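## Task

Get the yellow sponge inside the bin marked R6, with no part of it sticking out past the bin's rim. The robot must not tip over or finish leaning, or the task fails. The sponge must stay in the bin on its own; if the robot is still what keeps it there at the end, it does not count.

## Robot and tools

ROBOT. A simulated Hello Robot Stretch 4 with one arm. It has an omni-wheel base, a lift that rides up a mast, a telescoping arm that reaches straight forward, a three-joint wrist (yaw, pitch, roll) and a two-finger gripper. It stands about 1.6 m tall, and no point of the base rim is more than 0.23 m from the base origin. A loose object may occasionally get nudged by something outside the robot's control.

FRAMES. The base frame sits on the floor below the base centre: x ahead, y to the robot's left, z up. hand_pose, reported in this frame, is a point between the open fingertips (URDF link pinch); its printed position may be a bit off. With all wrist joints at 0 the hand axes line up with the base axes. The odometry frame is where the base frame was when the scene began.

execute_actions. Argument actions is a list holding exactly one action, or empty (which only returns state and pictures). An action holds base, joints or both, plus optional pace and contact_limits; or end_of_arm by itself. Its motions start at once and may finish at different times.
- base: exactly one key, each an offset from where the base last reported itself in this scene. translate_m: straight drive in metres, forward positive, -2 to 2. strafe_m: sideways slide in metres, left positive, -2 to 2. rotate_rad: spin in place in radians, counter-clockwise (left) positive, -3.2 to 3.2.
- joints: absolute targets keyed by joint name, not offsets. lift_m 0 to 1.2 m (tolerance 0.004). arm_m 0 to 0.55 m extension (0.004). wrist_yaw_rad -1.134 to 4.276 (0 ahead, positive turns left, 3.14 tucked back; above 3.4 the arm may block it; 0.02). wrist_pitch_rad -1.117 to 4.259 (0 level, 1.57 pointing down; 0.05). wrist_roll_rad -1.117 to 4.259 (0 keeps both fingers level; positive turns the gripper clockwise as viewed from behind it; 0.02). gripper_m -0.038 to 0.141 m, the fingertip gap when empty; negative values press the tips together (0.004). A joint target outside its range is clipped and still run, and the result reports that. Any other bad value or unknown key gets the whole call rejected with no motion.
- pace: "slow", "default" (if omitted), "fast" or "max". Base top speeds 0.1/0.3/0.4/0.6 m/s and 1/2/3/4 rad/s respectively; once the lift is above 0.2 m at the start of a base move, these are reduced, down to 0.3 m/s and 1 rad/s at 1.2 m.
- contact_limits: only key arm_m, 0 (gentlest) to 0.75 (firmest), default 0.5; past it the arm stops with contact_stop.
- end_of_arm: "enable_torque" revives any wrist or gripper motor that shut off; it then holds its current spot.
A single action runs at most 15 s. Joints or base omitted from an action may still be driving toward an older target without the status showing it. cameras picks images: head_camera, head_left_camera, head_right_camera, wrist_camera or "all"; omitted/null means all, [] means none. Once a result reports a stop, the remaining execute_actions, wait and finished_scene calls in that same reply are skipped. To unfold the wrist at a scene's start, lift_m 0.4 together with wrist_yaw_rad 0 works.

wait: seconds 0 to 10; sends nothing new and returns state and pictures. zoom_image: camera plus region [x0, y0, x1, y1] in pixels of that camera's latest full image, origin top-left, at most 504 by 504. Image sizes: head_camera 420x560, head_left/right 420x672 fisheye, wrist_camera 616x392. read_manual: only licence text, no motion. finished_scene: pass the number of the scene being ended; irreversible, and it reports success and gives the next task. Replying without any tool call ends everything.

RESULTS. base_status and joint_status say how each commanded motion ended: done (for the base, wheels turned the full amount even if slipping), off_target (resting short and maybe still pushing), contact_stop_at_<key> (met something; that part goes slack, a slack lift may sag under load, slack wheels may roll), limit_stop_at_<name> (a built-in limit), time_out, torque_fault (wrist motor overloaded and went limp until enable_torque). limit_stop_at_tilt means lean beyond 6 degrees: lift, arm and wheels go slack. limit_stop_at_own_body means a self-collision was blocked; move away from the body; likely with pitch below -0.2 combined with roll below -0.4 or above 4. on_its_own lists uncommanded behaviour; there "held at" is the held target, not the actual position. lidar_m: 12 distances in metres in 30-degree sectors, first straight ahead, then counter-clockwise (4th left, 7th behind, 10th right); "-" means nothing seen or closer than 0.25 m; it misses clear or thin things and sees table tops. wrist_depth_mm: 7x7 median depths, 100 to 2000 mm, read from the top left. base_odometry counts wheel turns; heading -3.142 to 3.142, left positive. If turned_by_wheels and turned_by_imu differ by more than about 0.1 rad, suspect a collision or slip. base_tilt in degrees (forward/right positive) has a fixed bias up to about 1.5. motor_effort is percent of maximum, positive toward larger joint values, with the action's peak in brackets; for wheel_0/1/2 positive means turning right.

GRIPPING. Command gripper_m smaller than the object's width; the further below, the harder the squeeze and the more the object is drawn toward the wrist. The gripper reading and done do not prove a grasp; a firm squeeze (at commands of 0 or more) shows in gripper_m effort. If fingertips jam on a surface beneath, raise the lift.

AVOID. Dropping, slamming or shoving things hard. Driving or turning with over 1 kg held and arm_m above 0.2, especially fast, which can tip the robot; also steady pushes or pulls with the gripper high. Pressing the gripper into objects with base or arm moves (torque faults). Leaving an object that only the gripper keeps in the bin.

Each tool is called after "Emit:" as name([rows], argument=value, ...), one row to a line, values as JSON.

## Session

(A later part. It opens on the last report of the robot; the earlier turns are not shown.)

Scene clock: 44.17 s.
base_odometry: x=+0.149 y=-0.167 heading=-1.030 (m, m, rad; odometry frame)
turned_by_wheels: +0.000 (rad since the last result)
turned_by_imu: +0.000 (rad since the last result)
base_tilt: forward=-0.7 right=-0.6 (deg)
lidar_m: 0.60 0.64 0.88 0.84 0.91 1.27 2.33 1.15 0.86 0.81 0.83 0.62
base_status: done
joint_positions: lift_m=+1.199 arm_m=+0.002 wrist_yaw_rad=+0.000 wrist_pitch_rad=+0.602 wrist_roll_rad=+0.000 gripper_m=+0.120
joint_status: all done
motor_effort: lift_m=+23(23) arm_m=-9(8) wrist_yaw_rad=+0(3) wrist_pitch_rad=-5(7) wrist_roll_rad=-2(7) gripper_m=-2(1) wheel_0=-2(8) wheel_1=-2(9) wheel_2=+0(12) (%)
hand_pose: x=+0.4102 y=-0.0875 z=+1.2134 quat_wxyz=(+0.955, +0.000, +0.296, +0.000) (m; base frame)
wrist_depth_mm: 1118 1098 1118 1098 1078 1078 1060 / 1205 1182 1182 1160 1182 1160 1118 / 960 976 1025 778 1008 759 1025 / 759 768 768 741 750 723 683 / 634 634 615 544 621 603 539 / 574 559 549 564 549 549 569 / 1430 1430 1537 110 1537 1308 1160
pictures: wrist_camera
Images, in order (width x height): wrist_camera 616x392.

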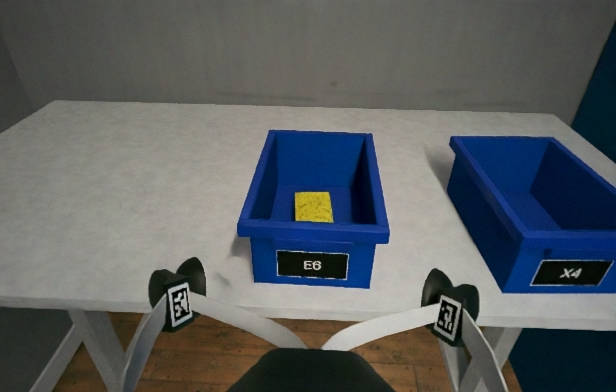

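That bin is E6, so R6 is somewhere else. I'll turn around and look for it.

Emit:
execute_actions([
  {"base":{"rotate_rad":-2.4},"joints":{"wrist_pitch_rad":1.3},"pace":"fast"},
])

Scene clock: 48.40 s.
base_odometry: x=+0.149 y=-0.167 heading=+2.853 (m, m, rad; odometry frame)
turned_by_wheels: -2.399 (rad since the last result)
turned_by_imu: -2.400 (rad since the last result)
base_tilt: forward=-0.7 right=-0.7 (deg)
lidar_m: 0.98 0.83 0.83 0.70 0.62 0.60 0.74 0.86 0.86 0.98 1.73 2.31
base_status: done
joint_positions: lift_m=+1.199 arm_m=+0.002 wrist_yaw_rad=+0.000 wrist_pitch_rad=+1.300 wrist_roll_rad=+0.000 gripper_m=+0.120
joint_status: all done
motor_effort: lift_m=+23(23) arm_m=-9(9) wrist_yaw_rad=-1(0) wrist_pitch_rad=-1(2) wrist_roll_rad=-2(1) gripper_m=+0(2) wheel_0=+4(7) wheel_1=+2(6) wheel_2=+1(5) (%)
hand_pose: x=+0.2495 y=-0.0874 z=+1.0987 quat_wxyz=(+0.796, +0.000, +0.605, +0.000) (m; base frame)
wrist_depth_mm: 759 917 1138 1537 1576 1576 1576 / 854 1042 1366 1537 1537 1499 1499 / 946 1182 1499 1464 1499 1464 1464 / 1098 1430 1397 1397 1366 1397 1397 / 1308 1366 1366 1336 1336 1336 1336 / 1308 1281 1281 1281 1281 1281 1281 / 1281 1229 1078 110 1255 1255 1255
pictures: head_camera, head_left_camera, head_right_camera, wrist_camera
Images, in order (width x height): head_camera 420x560, head_left_camera 420x672, head_right_camera 420x672, wrist_camera 616x392.

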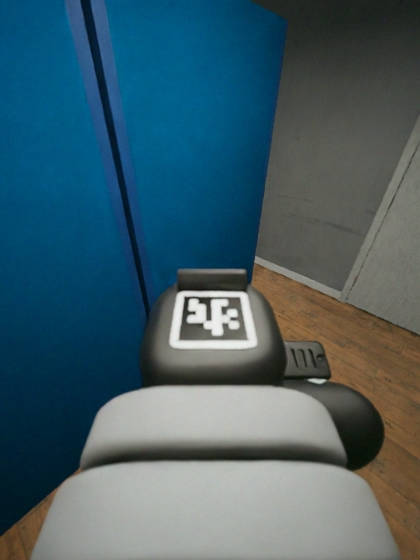

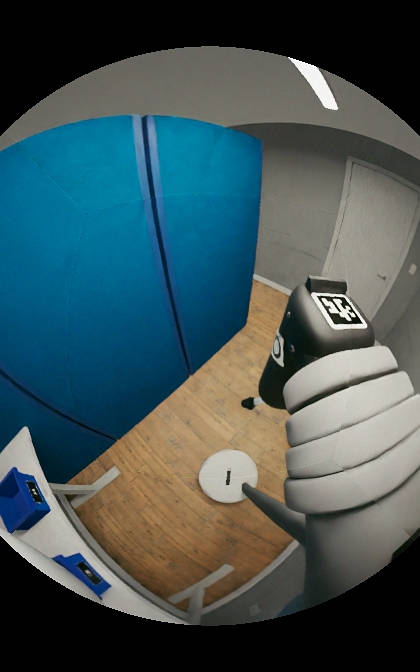

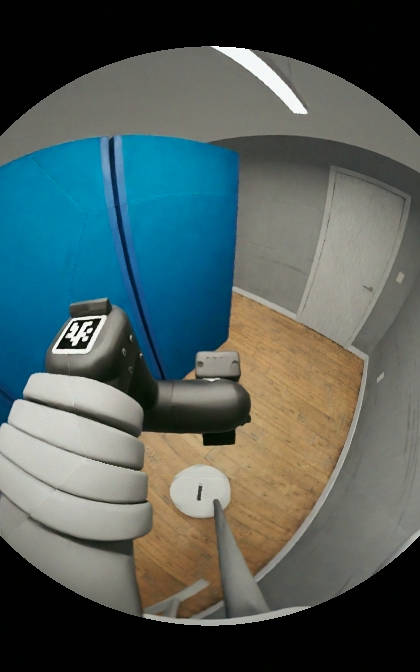

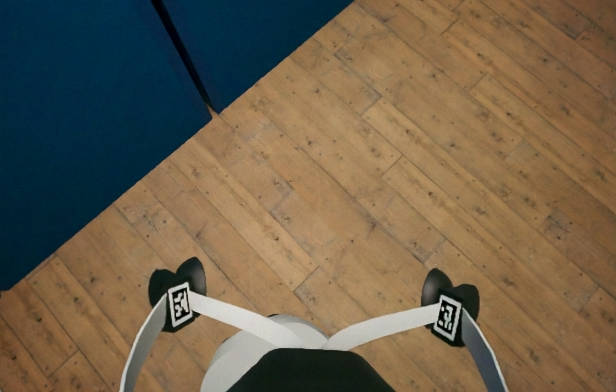

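Emit:
execute_actions([
  {"base":{"rotate_rad":2.4},"joints":{"wrist_pitch_rad":1.5,"wrist_roll_rad":1.57,"arm_m":0.1},"pace":"fast"},
], cameras=[])

Emit:
execute_actions([
  {"base":{"translate_m":0.2},"joints":{"arm_m":0.392},"pace":"fast"},
], cameras=["wrist_camera"])

Scene clock: 53.60 s.
base_odometry: x=+0.149 y=-0.167 heading=-1.030 (m, m, rad; odometry frame)
turned_by_wheels: +2.400 (rad since the last result)
turned_by_imu: +2.400 (rad since the last result)
base_tilt: forward=-0.8 right=-0.7 (deg)
lidar_m: 0.59 0.62 0.88 0.84 0.90 1.26 2.32 1.14 0.85 0.82 0.83 0.63
base_status: done
joint_positions: lift_m=+1.199 arm_m=+0.098 wrist_yaw_rad=+0.000 wrist_pitch_rad=+1.500 wrist_roll_rad=+1.570 gripper_m=+0.120
joint_status: all done
motor_effort: lift_m=+23(23) arm_m=+9(10) wrist_yaw_rad=-1(0) wrist_pitch_rad=+1(3) wrist_roll_rad=+1(5) gripper_m=+1(1) wheel_0=-2(7) wheel_1=-2(3) wheel_2=-2(5) (%)
hand_pose: x=+0.2898 y=-0.0874 z=+1.0890 quat_wxyz=(+0.518, +0.517, +0.482, -0.482) (m; base frame)
wrist_depth_mm: 1366 1336 1336 1308 1366 1281 1281 / 1430 1397 1366 1336 1308 1281 1281 / 1397 1397 1366 1336 1336 1281 1308 / 1397 1366 1366 1308 1182 1255 1255 / 1366 1366 1366 1336 1078 1078 1255 / 1430 1366 1366 1336 1078 1098 1255 / 1397 1366 1308 110 1308 1255 1281
pictures: none
No camera images: the call's "cameras" was empty. Leave "cameras" out to get every camera's image.

Scene clock: 55.67 s.
base_odometry: x=+0.252 y=-0.338 heading=-1.030 (m, m, rad; odometry frame)
turned_by_wheels: +0.000 (rad since the last result)
turned_by_imu: +0.000 (rad since the last result)
base_tilt: forward=-0.7 right=-0.7 (deg)
lidar_m: 0.38 0.43 0.61 0.84 0.89 1.24 2.52 1.16 0.87 0.82 0.57 0.43
base_status: done
joint_positions: lift_m=+1.199 arm_m=+0.390 wrist_yaw_rad=+0.000 wrist_pitch_rad=+1.501 wrist_roll_rad=+1.570 gripper_m=+0.120
joint_status: all done
motor_effort: lift_m=+23(23) arm_m=+9(8) wrist_yaw_rad=-1(1) wrist_pitch_rad=-4(12) wrist_roll_rad=+0(1) gripper_m=-3(4) wheel_0=+2(7) wheel_1=+1(7) wheel_2=+0(8) (%)
hand_pose: x=+0.5813 y=-0.0874 z=+1.0890 quat_wxyz=(+0.517, +0.517, +0.483, -0.482) (m; base frame)
wrist_depth_mm: 389 382 375 368 359 357 1281 / 387 382 375 368 362 357 1281 / 263 291 254 279 244 353 1255 / 279 375 370 364 357 357 1138 / 286 375 324 355 345 353 1060 / 287 353 319 362 241 353 1025 / 266 276 304 110 259 353 1281
pictures: wrist_camera
Images, in order (width x height): wrist_camera 616x392.

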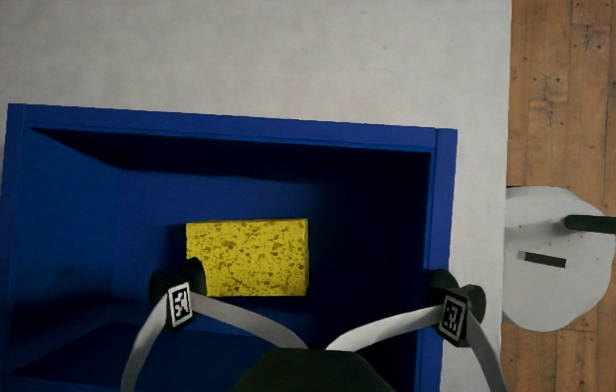

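Emit:
execute_actions([
  {"joints":{"arm_m":0.448},"pace":"fast"},
], cameras=[])

Emit:
execute_actions([
  {"joints":{"lift_m":1.08}},
], cameras=["wrist_camera"])

Scene clock: 57.57 s.
base_odometry: x=+0.252 y=-0.338 heading=-1.030 (m, m, rad; odometry frame)
turned_by_wheels: +0.000 (rad since the last result)
turned_by_imu: +0.000 (rad since the last result)
base_tilt: forward=-0.8 right=-0.6 (deg)
lidar_m: 0.40 0.42 0.61 0.84 0.92 1.28 2.52 1.16 0.86 0.82 0.55 0.42
base_status: not commanded
joint_positions: lift_m=+1.199 arm_m=+0.446 wrist_yaw_rad=+0.000 wrist_pitch_rad=+1.502 wrist_roll_rad=+1.570 gripper_m=+0.120
joint_status: all done
motor_effort: lift_m=+23(23) arm_m=+9(11) wrist_yaw_rad=+0(1) wrist_pitch_rad=-4(6) wrist_roll_rad=+0(0) gripper_m=+0(2) wheel_0=+3(2) wheel_1=+1(1) wheel_2=+0(0) (%)
hand_pose: x=+0.6372 y=-0.0874 z=+1.0890 quat_wxyz=(+0.517, +0.517, +0.483, -0.482) (m; base frame)
wrist_depth_mm: 389 382 373 370 362 355 353 / 389 377 375 368 364 353 351 / 272 304 263 274 244 353 798 / 277 370 368 362 355 355 683 / 282 370 322 336 357 355 683 / 286 351 320 364 281 216 699 / 265 273 301 110 264 349 809
pictures: none
No camera images: the call's "cameras" was empty. Leave "cameras" out to get every camera's image.

Scene clock: 59.00 s.
base_odometry: x=+0.252 y=-0.338 heading=-1.030 (m, m, rad; odometry frame)
turned_by_wheels: +0.000 (rad since the last result)
turned_by_imu: +0.000 (rad since the last result)
base_tilt: forward=-0.8 right=-0.6 (deg)
lidar_m: 0.40 0.43 0.59 0.84 0.89 1.25 2.51 1.18 0.87 0.81 0.55 0.40
base_status: not commanded
joint_positions: lift_m=+1.102 arm_m=+0.446 wrist_yaw_rad=-0.002 wrist_pitch_rad=+1.494 wrist_roll_rad=+1.570 gripper_m=+0.120
joint_status: lift_m contact_stop (moved -0.097 of -0.119)
on_its_own: lift_m is slack since a contact_stop (your +1.080 is given up)
motor_effort: lift_m=+11(21) arm_m=+9(9) wrist_yaw_rad=+6(9) wrist_pitch_rad=+18(24) wrist_roll_rad=-1(1) gripper_m=-4(4) wheel_0=+1(2) wheel_1=+1(1) wheel_2=-3(3) (%)
hand_pose: x=+0.6393 y=-0.0875 z=+0.9923 quat_wxyz=(+0.519, +0.519, +0.480, -0.481) (m; base frame)
wrist_depth_mm: 297 291 285 278 272 267 263 / 168 164 160 158 270 267 262 / 293 283 252 222 154 266 262 / 291 286 279 273 153 264 260 / 291 238 235 273 196 264 258 / 289 202 234 272 157 211 259 / 278 281 277 110 266 263 259
pictures: wrist_camera
Images, in order (width x height): wrist_camera 616x392.

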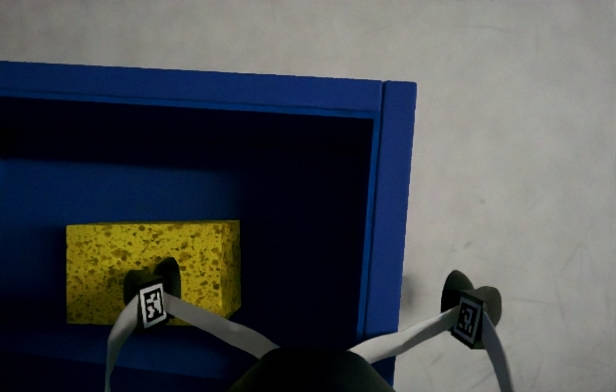

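Emit:
execute_actions([
  {"joints":{"lift_m":1.2,"arm_m":0.446},"pace":"fast"},
], cameras=[])

Emit:
execute_actions([
  {"joints":{"arm_m":0.33},"pace":"fast"},
], cameras=[])

Emit:
execute_actions([
  {"joints":{"wrist_pitch_rad":0.75},"pace":"fast"},
], cameras=[])

Emit:
execute_actions([
  {"joints":{"arm_m":0.546},"pace":"fast"},
], cameras=[])

Emit:
execute_actions([
  {"joints":{"wrist_pitch_rad":1.5},"pace":"fast"},
], cameras=["wrist_camera","head_right_camera"])

Scene clock: 65.00 s.
base_odometry: x=+0.252 y=-0.338 heading=-1.030 (m, m, rad; odometry frame)
turned_by_wheels: +0.000 (rad since the last result)
turned_by_imu: +0.000 (rad since the last result)
base_tilt: forward=-0.7 right=-0.6 (deg)
lidar_m: 0.40 0.42 0.60 0.85 0.88 1.27 2.52 1.16 0.83 0.82 0.58 0.41
base_status: not commanded
joint_positions: lift_m=+1.198 arm_m=+0.446 wrist_yaw_rad=+0.000 wrist_pitch_rad=+1.500 wrist_roll_rad=+1.570 gripper_m=+0.120
joint_status: all done
joint sent to its limit — the command would take lift_m past its upper limit, so that joint was sent only as far as its limit.
motor_effort: lift_m=+23(27) arm_m=-2(5) wrist_yaw_rad=+0(3) wrist_pitch_rad=+0(13) wrist_roll_rad=-1(0) gripper_m=+0(3) wheel_0=+1(1) wheel_1=+1(1) wheel_2=-3(3) (%)
hand_pose: x=+0.6376 y=-0.0874 z=+1.0889 quat_wxyz=(+0.517, +0.517, +0.482, -0.482) (m; base frame)
wrist_depth_mm: 389 382 375 368 364 355 353 / 392 377 375 366 359 355 353 / 312 306 263 272 359 355 351 / 342 373 370 362 359 357 683 / 347 375 324 359 359 353 683 / 343 375 320 359 242 351 707 / 274 273 300 110 357 353 798
pictures: none
No camera images: the call's "cameras" was empty. Leave "cameras" out to get every camera's image.

Scene clock: 66.17 s.
base_odometry: x=+0.252 y=-0.338 heading=-1.030 (m, m, rad; odometry frame)
turned_by_wheels: +0.000 (rad since the last result)
turned_by_imu: +0.000 (rad since the last result)
base_tilt: forward=-0.8 right=-0.7 (deg)
lidar_m: 0.40 0.42 0.59 0.85 0.90 1.27 2.52 1.16 0.86 0.82 0.58 0.41
base_status: not commanded
joint_positions: lift_m=+1.198 arm_m=+0.332 wrist_yaw_rad=+0.000 wrist_pitch_rad=+1.500 wrist_roll_rad=+1.570 gripper_m=+0.120
joint_status: all done
motor_effort: lift_m=+23(23) arm_m=-9(10) wrist_yaw_rad=+0(0) wrist_pitch_rad=+0(0) wrist_roll_rad=-1(0) gripper_m=+0(0) wheel_0=+2(1) wheel_1=+0(1) wheel_2=-2(3) (%)
hand_pose: x=+0.5228 y=-0.0874 z=+1.0889 quat_wxyz=(+0.517, +0.517, +0.482, -0.482) (m; base frame)
wrist_depth_mm: 389 379 373 370 364 1281 1255 / 389 384 373 370 362 1308 1255 / 296 301 370 366 362 1308 1281 / 382 373 343 368 359 1138 1255 / 336 330 359 368 359 1042 1060 / 379 370 267 366 357 1042 1255 / 287 279 368 110 357 1281 1255
pictures: none
No camera images: the call's "cameras" was empty. Leave "cameras" out to get every camera's image.

Scene clock: 67.13 s.
base_odometry: x=+0.252 y=-0.338 heading=-1.030 (m, m, rad; odometry frame)
turned_by_wheels: +0.000 (rad since the last result)
turned_by_imu: +0.000 (rad since the last result)
base_tilt: forward=-0.7 right=-0.6 (deg)
lidar_m: 0.38 0.42 0.60 0.85 0.89 1.27 2.53 1.16 0.84 0.82 0.57 0.41
base_status: not commanded
joint_positions: lift_m=+1.198 arm_m=+0.332 wrist_yaw_rad=+0.000 wrist_pitch_rad=+0.752 wrist_roll_rad=+1.570 gripper_m=+0.120
joint_status: all done
motor_effort: lift_m=+23(23) arm_m=-9(9) wrist_yaw_rad=+0(0) wrist_pitch_rad=-5(7) wrist_roll_rad=-1(1) gripper_m=-1(1) wheel_0=+2(2) wheel_1=+0(1) wheel_2=-3(2) (%)
hand_pose: x=+0.7132 y=-0.0874 z=+1.1797 quat_wxyz=(+0.658, +0.657, +0.260, -0.260) (m; base frame)
wrist_depth_mm: 554 634 707 574 462 384 334 / 559 640 723 574 455 382 334 / 559 640 723 517 415 281 239 / 564 640 723 459 452 375 282 / 564 647 707 462 397 347 282 / 569 621 217 430 387 345 228 / 569 640 723 110 320 294 230
pictures: none
No camera images: the call's "cameras" was empty. Leave "cameras" out to get every camera's image.

Scene clock: 68.63 s.
base_odometry: x=+0.252 y=-0.338 heading=-1.030 (m, m, rad; odometry frame)
turned_by_wheels: +0.000 (rad since the last result)
turned_by_imu: +0.000 (rad since the last result)
base_tilt: forward=-0.7 right=-0.6 (deg)
lidar_m: 0.39 0.43 0.60 0.84 0.90 1.25 2.53 1.17 0.86 0.83 0.56 0.41
base_status: not commanded
joint_positions: lift_m=+1.198 arm_m=+0.544 wrist_yaw_rad=+0.000 wrist_pitch_rad=+0.751 wrist_roll_rad=+1.570 gripper_m=+0.120
joint_status: all done
motor_effort: lift_m=+23(24) arm_m=+9(11) wrist_yaw_rad=-1(0) wrist_pitch_rad=-4(5) wrist_roll_rad=-1(1) gripper_m=+0(2) wheel_0=+2(2) wheel_1=+1(1) wheel_2=-1(2) (%)
hand_pose: x=+0.9262 y=-0.0874 z=+1.1798 quat_wxyz=(+0.658, +0.658, +0.260, -0.259) (m; base frame)
wrist_depth_mm: 375 433 508 564 462 382 334 / 379 433 512 569 459 384 329 / 382 436 517 569 455 274 277 / 382 439 512 569 455 290 330 / 387 442 517 564 449 297 327 / 387 424 216 544 433 304 327 / 389 433 512 110 436 270 296
pictures: none
No camera images: the call's "cameras" was empty. Leave "cameras" out to get every camera's image.

Scene clock: 69.60 s.
base_odometry: x=+0.252 y=-0.338 heading=-1.030 (m, m, rad; odometry frame)
turned_by_wheels: +0.000 (rad since the last result)
turned_by_imu: +0.000 (rad since the last result)
base_tilt: forward=-0.7 right=-0.6 (deg)
lidar_m: 0.39 0.42 0.60 0.84 0.89 1.24 2.53 1.17 0.85 0.83 0.57 0.41
base_status: not commanded
joint_positions: lift_m=+1.198 arm_m=+0.544 wrist_yaw_rad=+0.000 wrist_pitch_rad=+1.500 wrist_roll_rad=+1.570 gripper_m=+0.120
joint_status: all done
motor_effort: lift_m=+23(23) arm_m=+9(9) wrist_yaw_rad=-1(1) wrist_pitch_rad=+1(4) wrist_roll_rad=-1(1) gripper_m=-1(1) wheel_0=+1(1) wheel_1=+1(1) wheel_2=-1(1) (%)
hand_pose: x=+0.7358 y=-0.0874 z=+1.0890 quat_wxyz=(+0.518, +0.517, +0.482, -0.482) (m; base frame)
wrist_depth_mm: 389 382 373 366 364 353 351 / 387 377 375 366 364 353 349 / 387 282 309 270 244 245 349 / 387 303 366 362 355 282 347 / 384 310 368 317 353 272 347 / 382 283 347 359 314 235 347 / 384 262 287 110 315 235 345
pictures: head_right_camera, wrist_camera
Images, in order (width x height): head_right_camera 420x672, wrist_camera 616x392.

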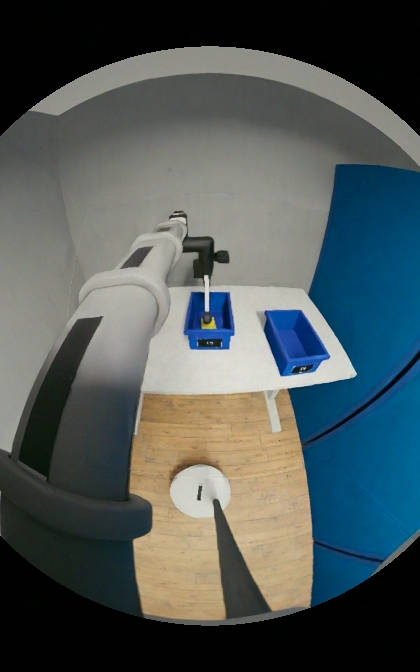

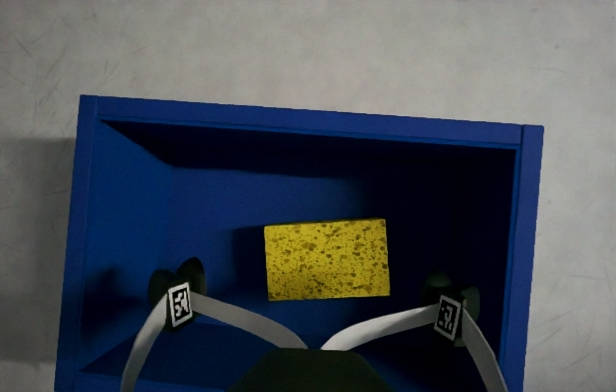

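Emit:
execute_actions([
  {"joints":{"lift_m":1.08,"arm_m":0.535}},
], cameras=["wrist_camera"])

Emit:
execute_actions([
  {"joints":{"gripper_m":0.04}},
], cameras=["wrist_camera"])

Emit:
execute_actions([
  {"joints":{"lift_m":1.2},"pace":"fast"},
], cameras=[])

Emit:
execute_actions([
  {"joints":{"wrist_pitch_rad":0.6},"pace":"fast"},
], cameras=["wrist_camera"])

Scene clock: 72.63 s.
base_odometry: x=+0.252 y=-0.338 heading=-1.030 (m, m, rad; odometry frame)
turned_by_wheels: +0.000 (rad since the last result)
turned_by_imu: +0.000 (rad since the last result)
base_tilt: forward=-0.7 right=-0.7 (deg)
lidar_m: 0.39 0.44 0.61 0.85 0.89 1.28 2.50 1.16 0.88 0.83 0.54 0.41
base_status: not commanded
joint_positions: lift_m=+1.081 arm_m=+0.537 wrist_yaw_rad=+0.000 wrist_pitch_rad=+1.502 wrist_roll_rad=+1.570 gripper_m=+0.120
joint_status: all done
motor_effort: lift_m=+10(22) arm_m=-9(12) wrist_yaw_rad=+0(1) wrist_pitch_rad=-4(4) wrist_roll_rad=-1(0) gripper_m=+0(0) wheel_0=+2(1) wheel_1=+1(1) wheel_2=-1(1) (%)
hand_pose: x=+0.7274 y=-0.0874 z=+0.9712 quat_wxyz=(+0.517, +0.517, +0.483, -0.482) (m; base frame)
wrist_depth_mm: 139 137 254 251 246 242 240 / 168 156 145 136 129 126 125 / 218 256 252 246 235 211 176 / 223 256 252 247 243 240 184 / 225 256 221 202 206 238 180 / 229 255 204 201 200 202 176 / 234 254 250 110 240 208 172
pictures: wrist_camera
Images, in order (width x height): wrist_camera 616x392.

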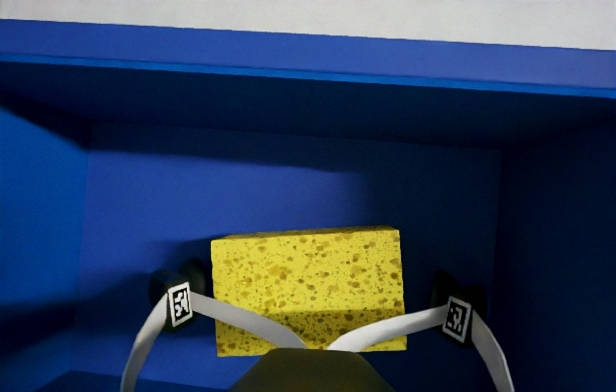

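Scene clock: 74.33 s.
base_odometry: x=+0.252 y=-0.338 heading=-1.030 (m, m, rad; odometry frame)
turned_by_wheels: +0.000 (rad since the last result)
turned_by_imu: +0.000 (rad since the last result)
base_tilt: forward=-0.7 right=-0.6 (deg)
lidar_m: 0.40 0.43 0.61 0.83 0.90 1.25 2.52 1.16 0.87 0.84 0.57 0.42
base_status: not commanded
joint_positions: lift_m=+1.080 arm_m=+0.536 wrist_yaw_rad=-0.001 wrist_pitch_rad=+1.500 wrist_roll_rad=+1.570 gripper_m=+0.040
joint_status: all done
motor_effort: lift_m=+16(16) arm_m=-8(9) wrist_yaw_rad=+2(4) wrist_pitch_rad=-1(31) wrist_roll_rad=+0(1) gripper_m=-19(18) wheel_0=+2(1) wheel_1=+0(1) wheel_2=-2(1) (%)
hand_pose: x=+0.7275 y=-0.0874 z=+0.9708 quat_wxyz=(+0.517, +0.517, +0.482, -0.482) (m; base frame)
wrist_depth_mm: 134 132 129 245 243 238 237 / 181 162 147 135 125 123 121 / 250 252 247 244 225 176 143 / 255 253 248 244 239 199 141 / 254 252 191 185 185 191 139 / 254 181 186 185 183 174 135 / 247 249 246 110 238 173 127
pictures: wrist_camera
Images, in order (width x height): wrist_camera 616x392.

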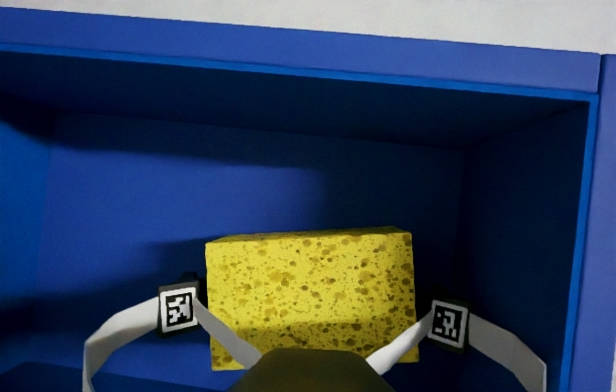

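Scene clock: 75.60 s.
base_odometry: x=+0.252 y=-0.338 heading=-1.030 (m, m, rad; odometry frame)
turned_by_wheels: +0.000 (rad since the last result)
turned_by_imu: +0.000 (rad since the last result)
base_tilt: forward=-0.7 right=-0.6 (deg)
lidar_m: 0.39 0.43 0.60 0.84 0.89 1.25 2.54 1.15 0.86 0.83 0.57 0.41
base_status: not commanded
joint_positions: lift_m=+1.198 arm_m=+0.536 wrist_yaw_rad=+0.000 wrist_pitch_rad=+1.500 wrist_roll_rad=+1.570 gripper_m=+0.040
joint_status: all done
joint sent to its limit — the command would take lift_m past its upper limit, so that joint was sent only as far as its limit.
motor_effort: lift_m=+23(25) arm_m=-8(8) wrist_yaw_rad=+0(1) wrist_pitch_rad=-1(1) wrist_roll_rad=+0(1) gripper_m=-18(18) wheel_0=+1(2) wheel_1=+1(1) wheel_2=-2(2) (%)
hand_pose: x=+0.7275 y=-0.0874 z=+1.0889 quat_wxyz=(+0.517, +0.517, +0.482, -0.482) (m; base frame)
wrist_depth_mm: 389 382 377 368 364 353 351 / 387 379 370 368 364 355 349 / 279 320 320 266 254 351 347 / 278 368 370 364 357 271 349 / 285 370 192 185 184 351 347 / 279 181 186 185 183 351 345 / 258 254 250 110 249 236 343
pictures: none
No camera images: the call's "cameras" was empty. Leave "cameras" out to get every camera's image.

Scene clock: 76.63 s.
base_odometry: x=+0.252 y=-0.338 heading=-1.030 (m, m, rad; odometry frame)
turned_by_wheels: +0.000 (rad since the last result)
turned_by_imu: +0.000 (rad since the last result)
base_tilt: forward=-0.7 right=-0.7 (deg)
lidar_m: 0.38 0.40 0.59 0.85 0.90 1.26 2.53 1.18 0.87 0.83 0.55 0.41
base_status: not commanded
joint_positions: lift_m=+1.198 arm_m=+0.536 wrist_yaw_rad=+0.000 wrist_pitch_rad=+0.602 wrist_roll_rad=+1.570 gripper_m=+0.040
joint_status: all done
motor_effort: lift_m=+23(23) arm_m=-7(7) wrist_yaw_rad=-1(1) wrist_pitch_rad=-6(6) wrist_roll_rad=-1(2) gripper_m=-20(18) wheel_0=+1(1) wheel_1=+1(1) wheel_2=-1(1) (%)
hand_pose: x=+0.9450 y=-0.0875 z=+1.2133 quat_wxyz=(+0.676, +0.675, +0.210, -0.210) (m; base frame)
wrist_depth_mm: 377 418 477 554 525 421 359 / 377 421 477 554 521 421 353 / 379 421 484 554 525 415 301 / 382 430 477 559 521 293 325 / 382 430 192 185 185 294 334 / 382 410 186 185 184 285 332 / 382 433 459 110 462 268 281
pictures: wrist_camera
Images, in order (width x height): wrist_camera 616x392.

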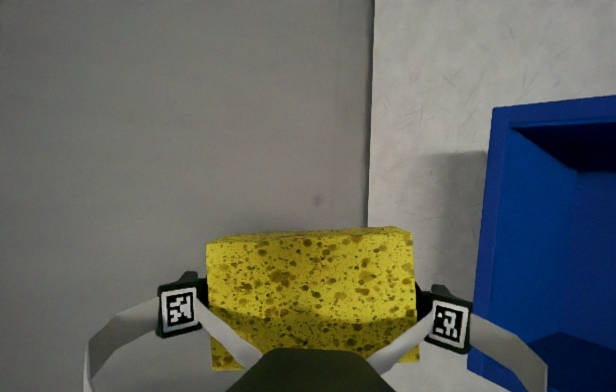

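Emit:
execute_actions([
  {"base":{"translate_m":-0.55},"joints":{"arm_m":0,"wrist_roll_rad":0,"wrist_pitch_rad":0.6},"pace":"fast"},
], cameras=[])

Emit:
execute_actions([
  {"base":{"rotate_rad":-3.14},"joints":{"lift_m":0.55,"wrist_pitch_rad":0.3},"pace":"fast"},
], cameras=[])

Emit:
execute_actions([
  {"base":{"translate_m":1.1},"pace":"max"},
])

Scene clock: 81.70 s.
base_odometry: x=-0.030 y=+0.133 heading=-1.031 (m, m, rad; odometry frame)
turned_by_wheels: +0.000 (rad since the last result)
turned_by_imu: +0.000 (rad since the last result)
base_tilt: forward=-0.7 right=-0.6 (deg)
lidar_m: 0.94 1.00 0.90 0.86 0.92 1.31 1.96 1.14 0.84 0.81 0.85 0.97
base_status: done
joint_positions: lift_m=+1.199 arm_m=+0.002 wrist_yaw_rad=+0.000 wrist_pitch_rad=+0.602 wrist_roll_rad=+0.000 gripper_m=+0.040
joint_status: all done
motor_effort: lift_m=+23(23) arm_m=-9(11) wrist_yaw_rad=+0(3) wrist_pitch_rad=-5(6) wrist_roll_rad=-1(5) gripper_m=-20(20) wheel_0=-2(6) wheel_1=-2(10) wheel_2=-2(10) (%)
hand_pose: x=+0.4102 y=-0.0875 z=+1.2134 quat_wxyz=(+0.955, +0.000, +0.296, +0.000) (m; base frame)
wrist_depth_mm: 1336 1397 1464 1397 1397 1366 1255 / 1281 1336 1336 1205 1366 1281 1229 / 976 991 991 991 1008 831 1008 / 1308 1661 1863 1863 1808 1366 1078 / 1336 1808 192 185 185 1576 1205 / 1366 181 186 185 183 1499 1182 / 1397 1464 1430 110 1499 1464 1138
pictures: none
No camera images: the call's "cameras" was empty. Leave "cameras" out to get every camera's image.

Scene clock: 86.13 s.
base_odometry: x=-0.030 y=+0.133 heading=+2.113 (m, m, rad; odometry frame)
turned_by_wheels: -3.139 (rad since the last result)
turned_by_imu: -3.140 (rad since the last result)
base_tilt: forward=-0.6 right=-0.6 (deg)
lidar_m: 1.93 1.12 0.84 0.81 0.87 1.00 0.96 0.97 0.90 0.85 0.91 1.29
base_status: done
joint_positions: lift_m=+0.550 arm_m=+0.002 wrist_yaw_rad=+0.000 wrist_pitch_rad=+0.302 wrist_roll_rad=+0.000 gripper_m=+0.040
joint_status: all done
motor_effort: lift_m=+17(23) arm_m=-8(9) wrist_yaw_rad=-1(1) wrist_pitch_rad=-5(9) wrist_roll_rad=-2(2) gripper_m=-20(18) wheel_0=+3(6) wheel_1=+3(6) wheel_2=+1(6) (%)
hand_pose: x=+0.4479 y=-0.0874 z=+0.6426 quat_wxyz=(+0.989, +0.000, +0.151, +0.000) (m; base frame)
wrist_depth_mm: 1708 1708 1618 1618 1576 1618 1336 / 1756 1708 1708 1708 1661 1708 1308 / 1921 1756 1756 1808 1756 1661 1336 / 1983 1921 1808 1808 1808 1863 1336 / 1661 1708 192 185 185 1661 1281 / 1281 181 186 185 184 1281 1229 / 1078 1008 976 110 1008 1025 1078
pictures: none
No camera images: the call's "cameras" was empty. Leave "cameras" out to get every camera's image.

Scene clock: 89.83 s.
base_odometry: x=-0.599 y=+1.075 heading=+2.113 (m, m, rad; odometry frame)
turned_by_wheels: +0.000 (rad since the last result)
turned_by_imu: +0.001 (rad since the last result)
base_tilt: forward=-0.8 right=-0.6 (deg)
lidar_m: 0.84 0.88 1.31 0.79 0.83 1.16 2.48 1.27 0.90 0.90 0.94 0.88
base_status: done
joint_positions: lift_m=+0.550 arm_m=+0.002 wrist_yaw_rad=+0.000 wrist_pitch_rad=+0.302 wrist_roll_rad=+0.000 gripper_m=+0.040
joint_status: not commanded
motor_effort: lift_m=+17(17) arm_m=-9(9) wrist_yaw_rad=+0(0) wrist_pitch_rad=-6(6) wrist_roll_rad=-1(2) gripper_m=-20(20) wheel_0=+2(8) wheel_1=-1(7) wheel_2=+2(13) (%)
hand_pose: x=+0.4479 y=-0.0874 z=+0.6426 quat_wxyz=(+0.989, +0.000, +0.151, +0.000) (m; base frame)
wrist_depth_mm: 627 597 591 580 580 574 569 / 647 621 615 609 597 603 591 / 683 647 647 634 627 627 621 / 707 683 676 668 661 647 640 / 750 707 191 185 185 683 676 / 788 181 186 185 184 715 699 / 831 778 768 110 750 750 723
pictures: head_camera, head_left_camera, head_right_camera, wrist_camera
Images, in order (width x height): head_camera 420x560, head_left_camera 420x672, head_right_camera 420x672, wrist_camera 616x392.

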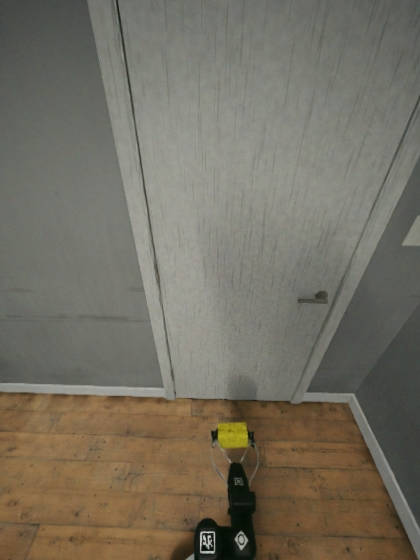

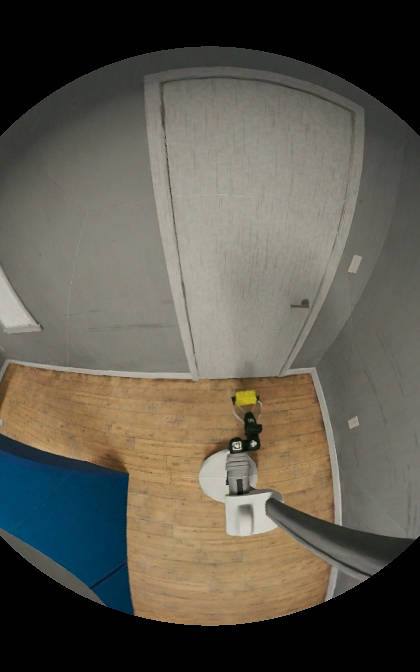

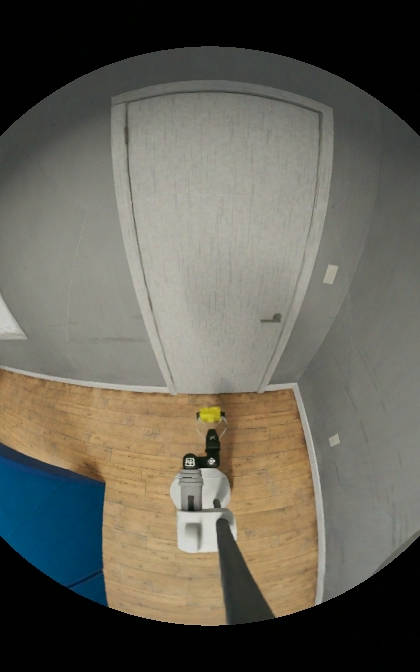

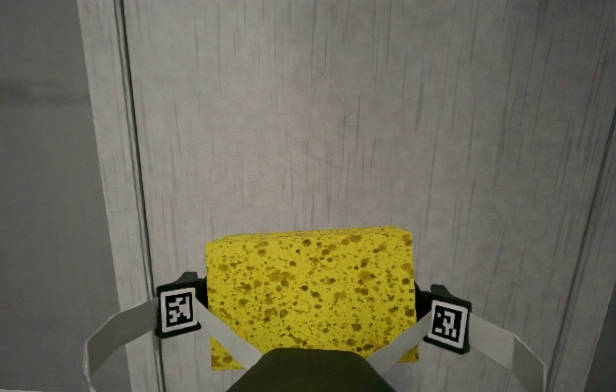

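Emit:
execute_actions([
  {"base":{"translate_m":0.38},"joints":{"wrist_pitch_rad":1.2},"pace":"max"},
], cameras=[])

Emit:
execute_actions([
  {"base":{"rotate_rad":1.57},"pace":"max"},
])

Scene clock: 93.00 s.
base_odometry: x=-0.795 y=+1.401 heading=+2.114 (m, m, rad; odometry frame)
turned_by_wheels: +0.000 (rad since the last result)
turned_by_imu: +0.001 (rad since the last result)
base_tilt: forward=-0.7 right=-0.7 (deg)
lidar_m: 0.46 0.50 0.74 2.24 0.91 1.17 3.27 1.26 0.95 0.90 0.60 0.50
base_status: done
joint_positions: lift_m=+0.550 arm_m=+0.001 wrist_yaw_rad=+0.000 wrist_pitch_rad=+1.201 wrist_roll_rad=+0.000 gripper_m=+0.040
joint_status: all done
motor_effort: lift_m=+17(17) arm_m=-8(9) wrist_yaw_rad=-1(1) wrist_pitch_rad=-2(3) wrist_roll_rad=-1(2) gripper_m=-19(20) wheel_0=+0(9) wheel_1=+2(9) wheel_2=+2(13) (%)
hand_pose: x=+0.2767 y=-0.0874 z=+0.4595 quat_wxyz=(+0.825, +0.000, +0.565, +0.000) (m; base frame)
wrist_depth_mm: 347 342 338 330 325 320 315 / 424 418 407 402 394 384 379 / 569 539 525 508 496 484 473 / 750 741 723 699 668 654 634 / 715 699 193 185 184 707 699 / 676 182 187 185 184 661 668 / 640 640 496 110 627 621 634
pictures: none
No camera images: the call's "cameras" was empty. Leave "cameras" out to get every camera's image.

Scene clock: 94.73 s.
base_odometry: x=-0.795 y=+1.401 heading=-2.600 (m, m, rad; odometry frame)
turned_by_wheels: +1.570 (rad since the last result)
turned_by_imu: +1.570 (rad since the last result)
base_tilt: forward=-0.7 right=-0.6 (deg)
lidar_m: 2.14 0.87 1.16 2.44 1.26 0.96 0.92 0.63 0.48 0.45 0.48 0.73
base_status: done
joint_positions: lift_m=+0.550 arm_m=+0.001 wrist_yaw_rad=+0.000 wrist_pitch_rad=+1.201 wrist_roll_rad=+0.000 gripper_m=+0.040
joint_status: not commanded
motor_effort: lift_m=+17(17) arm_m=-8(9) wrist_yaw_rad=-1(0) wrist_pitch_rad=-1(2) wrist_roll_rad=-2(2) gripper_m=-19(20) wheel_0=-2(10) wheel_1=+0(7) wheel_2=+2(9) (%)
hand_pose: x=+0.2767 y=-0.0874 z=+0.4595 quat_wxyz=(+0.825, +0.000, +0.565, +0.000) (m; base frame)
wrist_depth_mm: 788 904 917 904 904 904 715 / 831 842 842 842 820 854 699 / 788 798 778 809 788 788 683 / 741 750 750 750 741 750 668 / 707 707 192 186 184 707 668 / 668 181 186 185 183 668 647 / 634 634 504 110 627 615 609
pictures: head_camera, head_left_camera, head_right_camera, wrist_camera
Images, in order (width x height): head_camera 420x560, head_left_camera 420x672, head_right_camera 420x672, wrist_camera 616x392.

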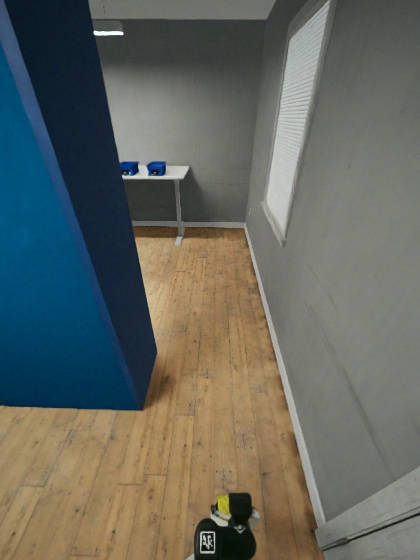

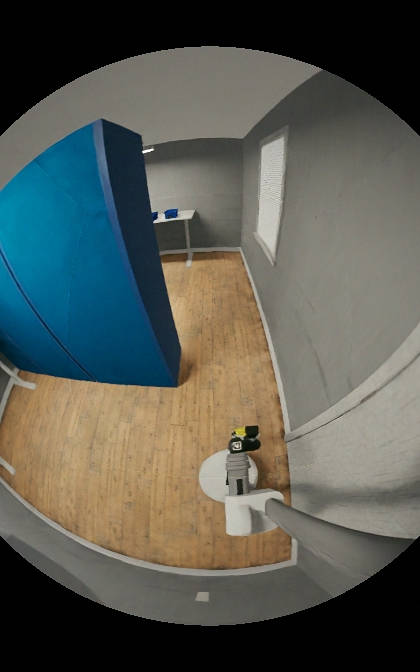

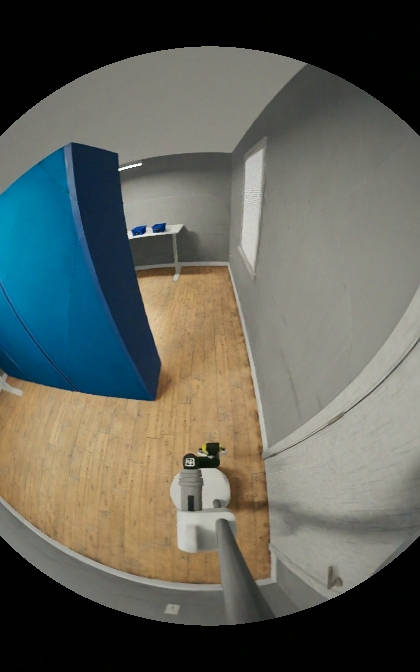

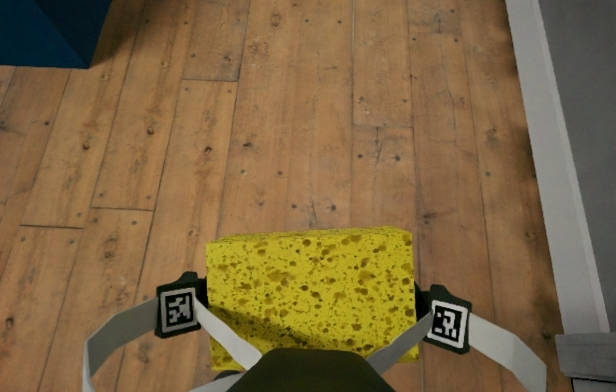

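Emit:
execute_actions([
  {"base":{"translate_m":2.0},"joints":{"wrist_pitch_rad":0.2},"pace":"max"},
], cameras=["head_camera","head_left_camera"])

Emit:
zoom_image(camera="head_camera", region=[0,180,210,300])

Scene clock: 101.60 s.
base_odometry: x=-2.508 y=+0.368 heading=-2.599 (m, m, rad; odometry frame)
turned_by_wheels: +0.000 (rad since the last result)
turned_by_imu: +0.002 (rad since the last result)
base_tilt: forward=-0.7 right=-0.6 (deg)
lidar_m: 1.15 1.08 1.54 2.36 1.01 0.82 1.99 0.77 0.54 0.51 0.54 0.84
base_status: done
joint_positions: lift_m=+0.550 arm_m=+0.001 wrist_yaw_rad=+0.000 wrist_pitch_rad=+0.202 wrist_roll_rad=+0.000 gripper_m=+0.040
joint_status: all done
motor_effort: lift_m=+18(18) arm_m=-8(9) wrist_yaw_rad=+0(1) wrist_pitch_rad=-6(8) wrist_roll_rad=-1(2) gripper_m=-20(19) wheel_0=+1(9) wheel_1=+1(8) wheel_2=+0(13) (%)
hand_pose: x=+0.4550 y=-0.0875 z=+0.6704 quat_wxyz=(+0.995, +0.000, +0.101, +0.000) (m; base frame)
wrist_depth_mm: 854 1060 1537 1499 1499 1255 831 / 1618 1205 1537 1537 1537 1229 831 / 1618 1618 1618 1661 1576 1229 831 / 1661 1661 1661 1618 1618 1255 809 / 1708 1708 193 185 184 1205 798 / 1618 181 186 185 184 1042 798 / 1229 1138 1098 110 1138 1008 768
pictures: head_camera, head_left_camera
Images, in order (width x height): head_camera 420x560, head_left_camera 420x672.

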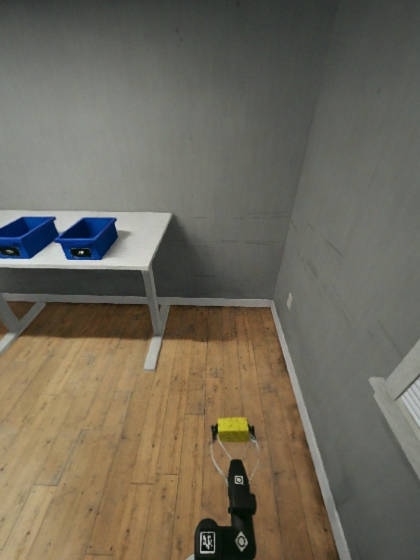

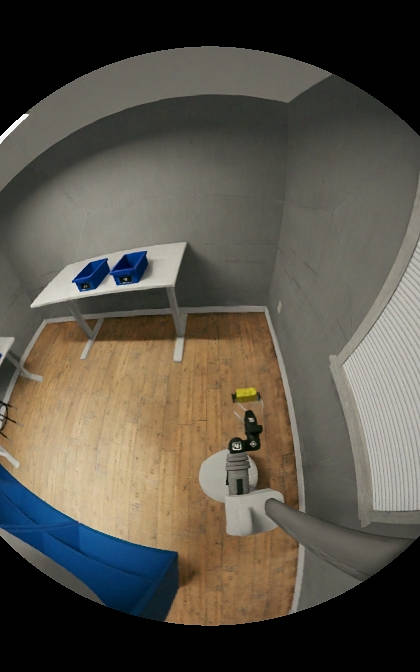

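Region (0, 180, 210, 300) of head_camera's 420x560 image, scaled by 2.400, with more detail than that image has; it fills the top 288 rows of this view, and the rest is white.

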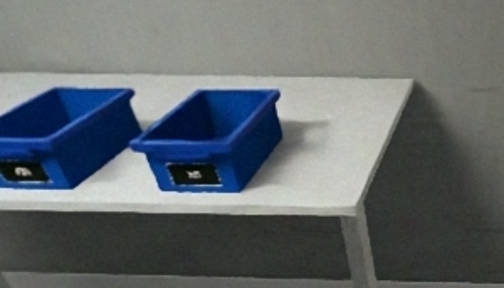

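Emit:
execute_actions([
  {"base":{"strafe_m":0.95},"joints":{"lift_m":1.2,"wrist_pitch_rad":0.3},"pace":"max"},
], cameras=[])

Emit:
execute_actions([
  {"base":{"translate_m":0.3},"joints":{"wrist_pitch_rad":0.55},"pace":"max"},
])

Scene clock: 105.97 s.
base_odometry: x=-2.018 y=-0.445 heading=-2.599 (m, m, rad; odometry frame)
turned_by_wheels: +0.000 (rad since the last result)
turned_by_imu: -0.003 (rad since the last result)
base_tilt: forward=-0.8 right=-0.6 (deg)
lidar_m: 1.06 1.09 1.47 1.42 1.00 0.73 0.71 0.74 1.53 1.46 1.56 1.08
base_status: done
joint_positions: lift_m=+1.199 arm_m=+0.001 wrist_yaw_rad=+0.000 wrist_pitch_rad=+0.302 wrist_roll_rad=+0.000 gripper_m=+0.040
joint_status: all done
joint sent to its limit — the command would take lift_m past its upper limit, so that joint was sent only as far as its limit.
motor_effort: lift_m=+22(27) arm_m=-9(8) wrist_yaw_rad=-1(0) wrist_pitch_rad=-5(6) wrist_roll_rad=-2(1) gripper_m=-19(19) wheel_0=+2(15) wheel_1=-1(16) wheel_2=-1(1) (%)
hand_pose: x=+0.4478 y=-0.0875 z=+1.2910 quat_wxyz=(+0.989, +0.000, +0.150, +0.000) (m; base frame)
wrist_depth_mm: 1576 1537 1499 1537 1537 1430 1464 / 1576 1576 1537 1576 1537 1537 1499 / 1661 1708 1661 1618 1618 1576 1618 / 1756 1537 1576 1618 1255 1708 1661 / 1025 1060 191 186 185 1098 1708 / 1983 181 186 185 184 917 1863 / 1983 1863 1808 110 1397 1808 1921
pictures: none
No camera images: the call's "cameras" was empty. Leave "cameras" out to get every camera's image.

Scene clock: 108.43 s.
base_odometry: x=-2.274 y=-0.600 heading=-2.599 (m, m, rad; odometry frame)
turned_by_wheels: +0.000 (rad since the last result)
turned_by_imu: +0.000 (rad since the last result)
base_tilt: forward=-0.7 right=-0.6 (deg)
lidar_m: 0.75 0.79 1.12 1.39 1.42 1.05 1.02 1.08 1.53 1.48 1.59 0.78
base_status: done
joint_positions: lift_m=+1.199 arm_m=+0.001 wrist_yaw_rad=+0.000 wrist_pitch_rad=+0.552 wrist_roll_rad=+0.000 gripper_m=+0.040
joint_status: all done
motor_effort: lift_m=+22(22) arm_m=-8(8) wrist_yaw_rad=-1(1) wrist_pitch_rad=-4(6) wrist_roll_rad=-1(2) gripper_m=-19(20) wheel_0=+2(6) wheel_1=+1(8) wheel_2=+0(9) (%)
hand_pose: x=+0.4180 y=-0.0875 z=+1.2256 quat_wxyz=(+0.962, +0.000, +0.272, +0.000) (m; base frame)
wrist_depth_mm: 1281 1255 1255 1205 1205 1205 1182 / 1366 1336 1308 1308 1281 1308 1255 / 1078 1098 931 1060 891 1138 1366 / 831 842 676 809 768 750 1464 / 723 741 193 185 184 691 699 / 1808 182 187 185 183 1756 1756 / 1576 1499 1464 110 1397 1499 1618
pictures: head_camera, head_left_camera, head_right_camera, wrist_camera
Images, in order (width x height): head_camera 420x560, head_left_camera 420x672, head_right_camera 420x672, wrist_camera 616x392.

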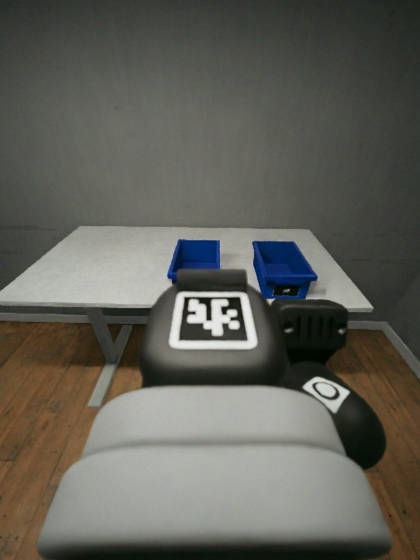

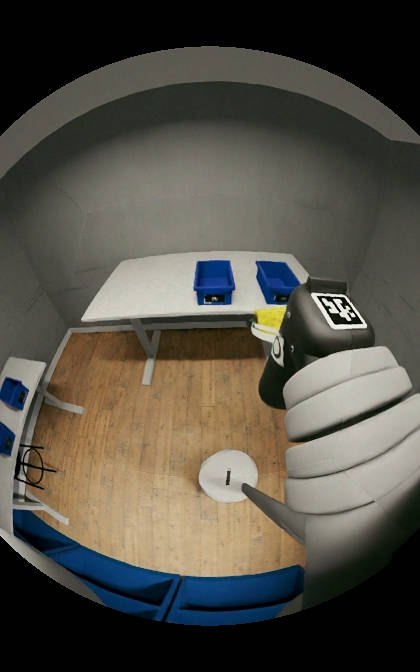

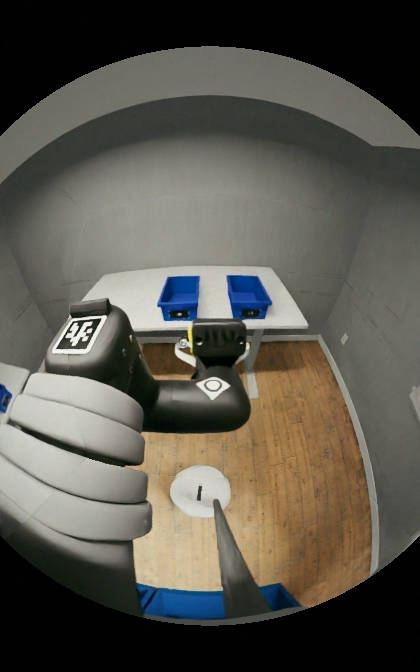

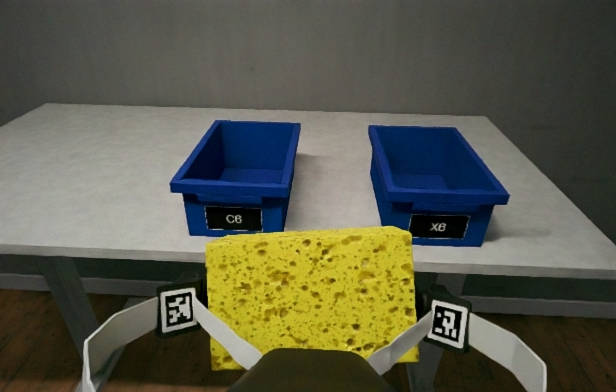

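Neither is R6. Next I'll check the table on the left.

Emit:
execute_actions([
  {"base":{"rotate_rad":1.57},"pace":"max"},
], cameras=[])

Emit:
execute_actions([
  {"base":{"translate_m":0.5},"pace":"max"},
])

Scene clock: 112.13 s.
base_odometry: x=-2.274 y=-0.600 heading=-1.030 (m, m, rad; odometry frame)
turned_by_wheels: +1.569 (rad since the last result)
turned_by_imu: +1.570 (rad since the last result)
base_tilt: forward=-0.8 right=-0.6 (deg)
lidar_m: 1.38 1.40 1.04 1.01 1.06 1.55 1.53 1.60 0.78 0.73 0.80 1.11
base_status: done
joint_positions: lift_m=+1.199 arm_m=+0.001 wrist_yaw_rad=+0.000 wrist_pitch_rad=+0.552 wrist_roll_rad=+0.000 gripper_m=+0.040
joint_status: not commanded
motor_effort: lift_m=+22(22) arm_m=-8(8) wrist_yaw_rad=-1(1) wrist_pitch_rad=-5(4) wrist_roll_rad=-1(2) gripper_m=-21(19) wheel_0=-4(8) wheel_1=-4(6) wheel_2=-3(4) (%)
hand_pose: x=+0.4180 y=-0.0875 z=+1.2256 quat_wxyz=(+0.962, +0.000, +0.272, +0.000) (m; base frame)
wrist_depth_mm: 1921 1808 1863 1863 1863 1808 1756 / 1708 - - - 1921 1983 1921 / 1983 1708 1618 1618 1618 - - / 1756 - 1661 - 1464 - - / - - 192 185 185 - - / 1576 181 186 184 183 1808 1863 / 1499 1499 1499 110 1499 1499 1537
pictures: none
No camera images: the call's "cameras" was empty. Leave "cameras" out to get every camera's image.

Scene clock: 115.27 s.
base_odometry: x=-2.017 y=-1.029 heading=-1.029 (m, m, rad; odometry frame)
turned_by_wheels: +0.000 (rad since the last result)
turned_by_imu: +0.001 (rad since the last result)
base_tilt: forward=-0.7 right=-0.6 (deg)
lidar_m: 0.90 0.95 1.02 0.99 1.05 1.47 2.02 1.07 0.77 0.75 0.80 0.89
base_status: done
joint_positions: lift_m=+1.199 arm_m=+0.001 wrist_yaw_rad=+0.000 wrist_pitch_rad=+0.552 wrist_roll_rad=+0.000 gripper_m=+0.040
joint_status: not commanded
motor_effort: lift_m=+22(22) arm_m=-8(8) wrist_yaw_rad=+1(1) wrist_pitch_rad=-5(5) wrist_roll_rad=-1(1) gripper_m=-21(20) wheel_0=+3(7) wheel_1=+2(5) wheel_2=+1(9) (%)
hand_pose: x=+0.4180 y=-0.0875 z=+1.2255 quat_wxyz=(+0.962, +0.000, +0.272, +0.000) (m; base frame)
wrist_depth_mm: 1397 1366 1366 1336 1366 1336 1336 / 1499 1537 1499 1499 1430 1430 1430 / 1618 1576 1537 1576 1576 1537 1576 / 1281 1308 1160 1255 1182 1708 1661 / 1042 1025 193 186 185 1060 1808 / 1756 181 186 185 184 904 1863 / 1499 1537 1464 110 1430 1499 1618
pictures: head_camera, head_left_camera, head_right_camera, wrist_camera
Images, in order (width x height): head_camera 420x560, head_left_camera 420x672, head_right_camera 420x672, wrist_camera 616x392.

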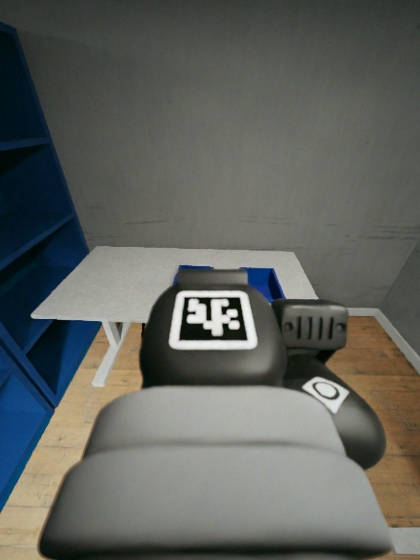

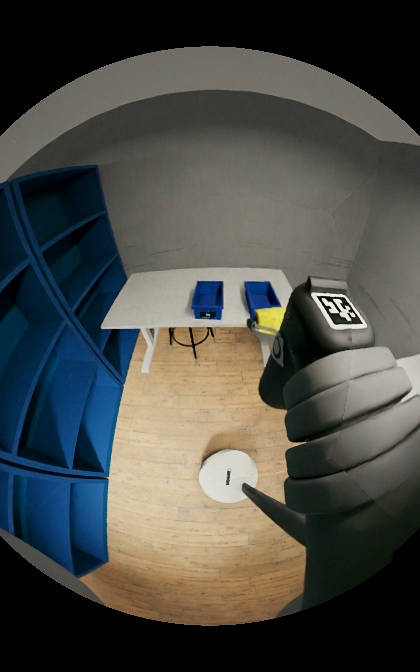

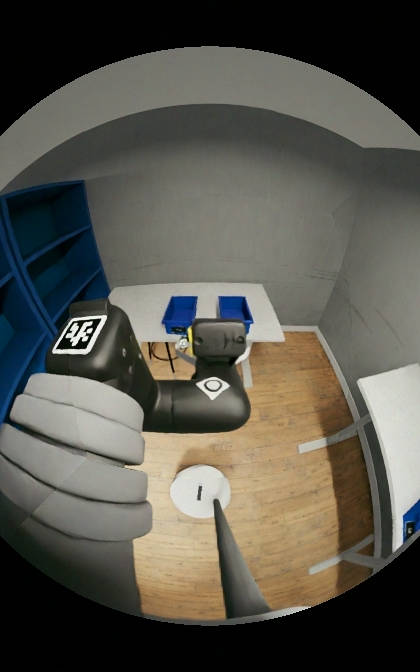

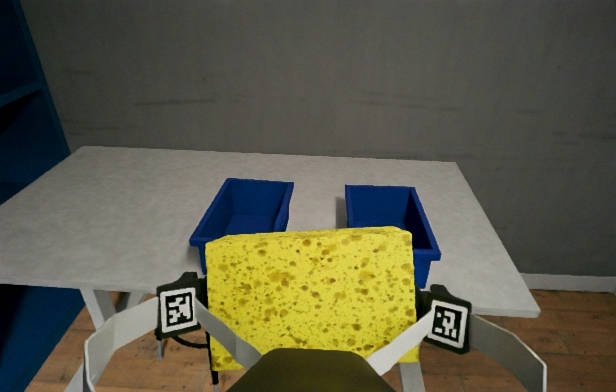

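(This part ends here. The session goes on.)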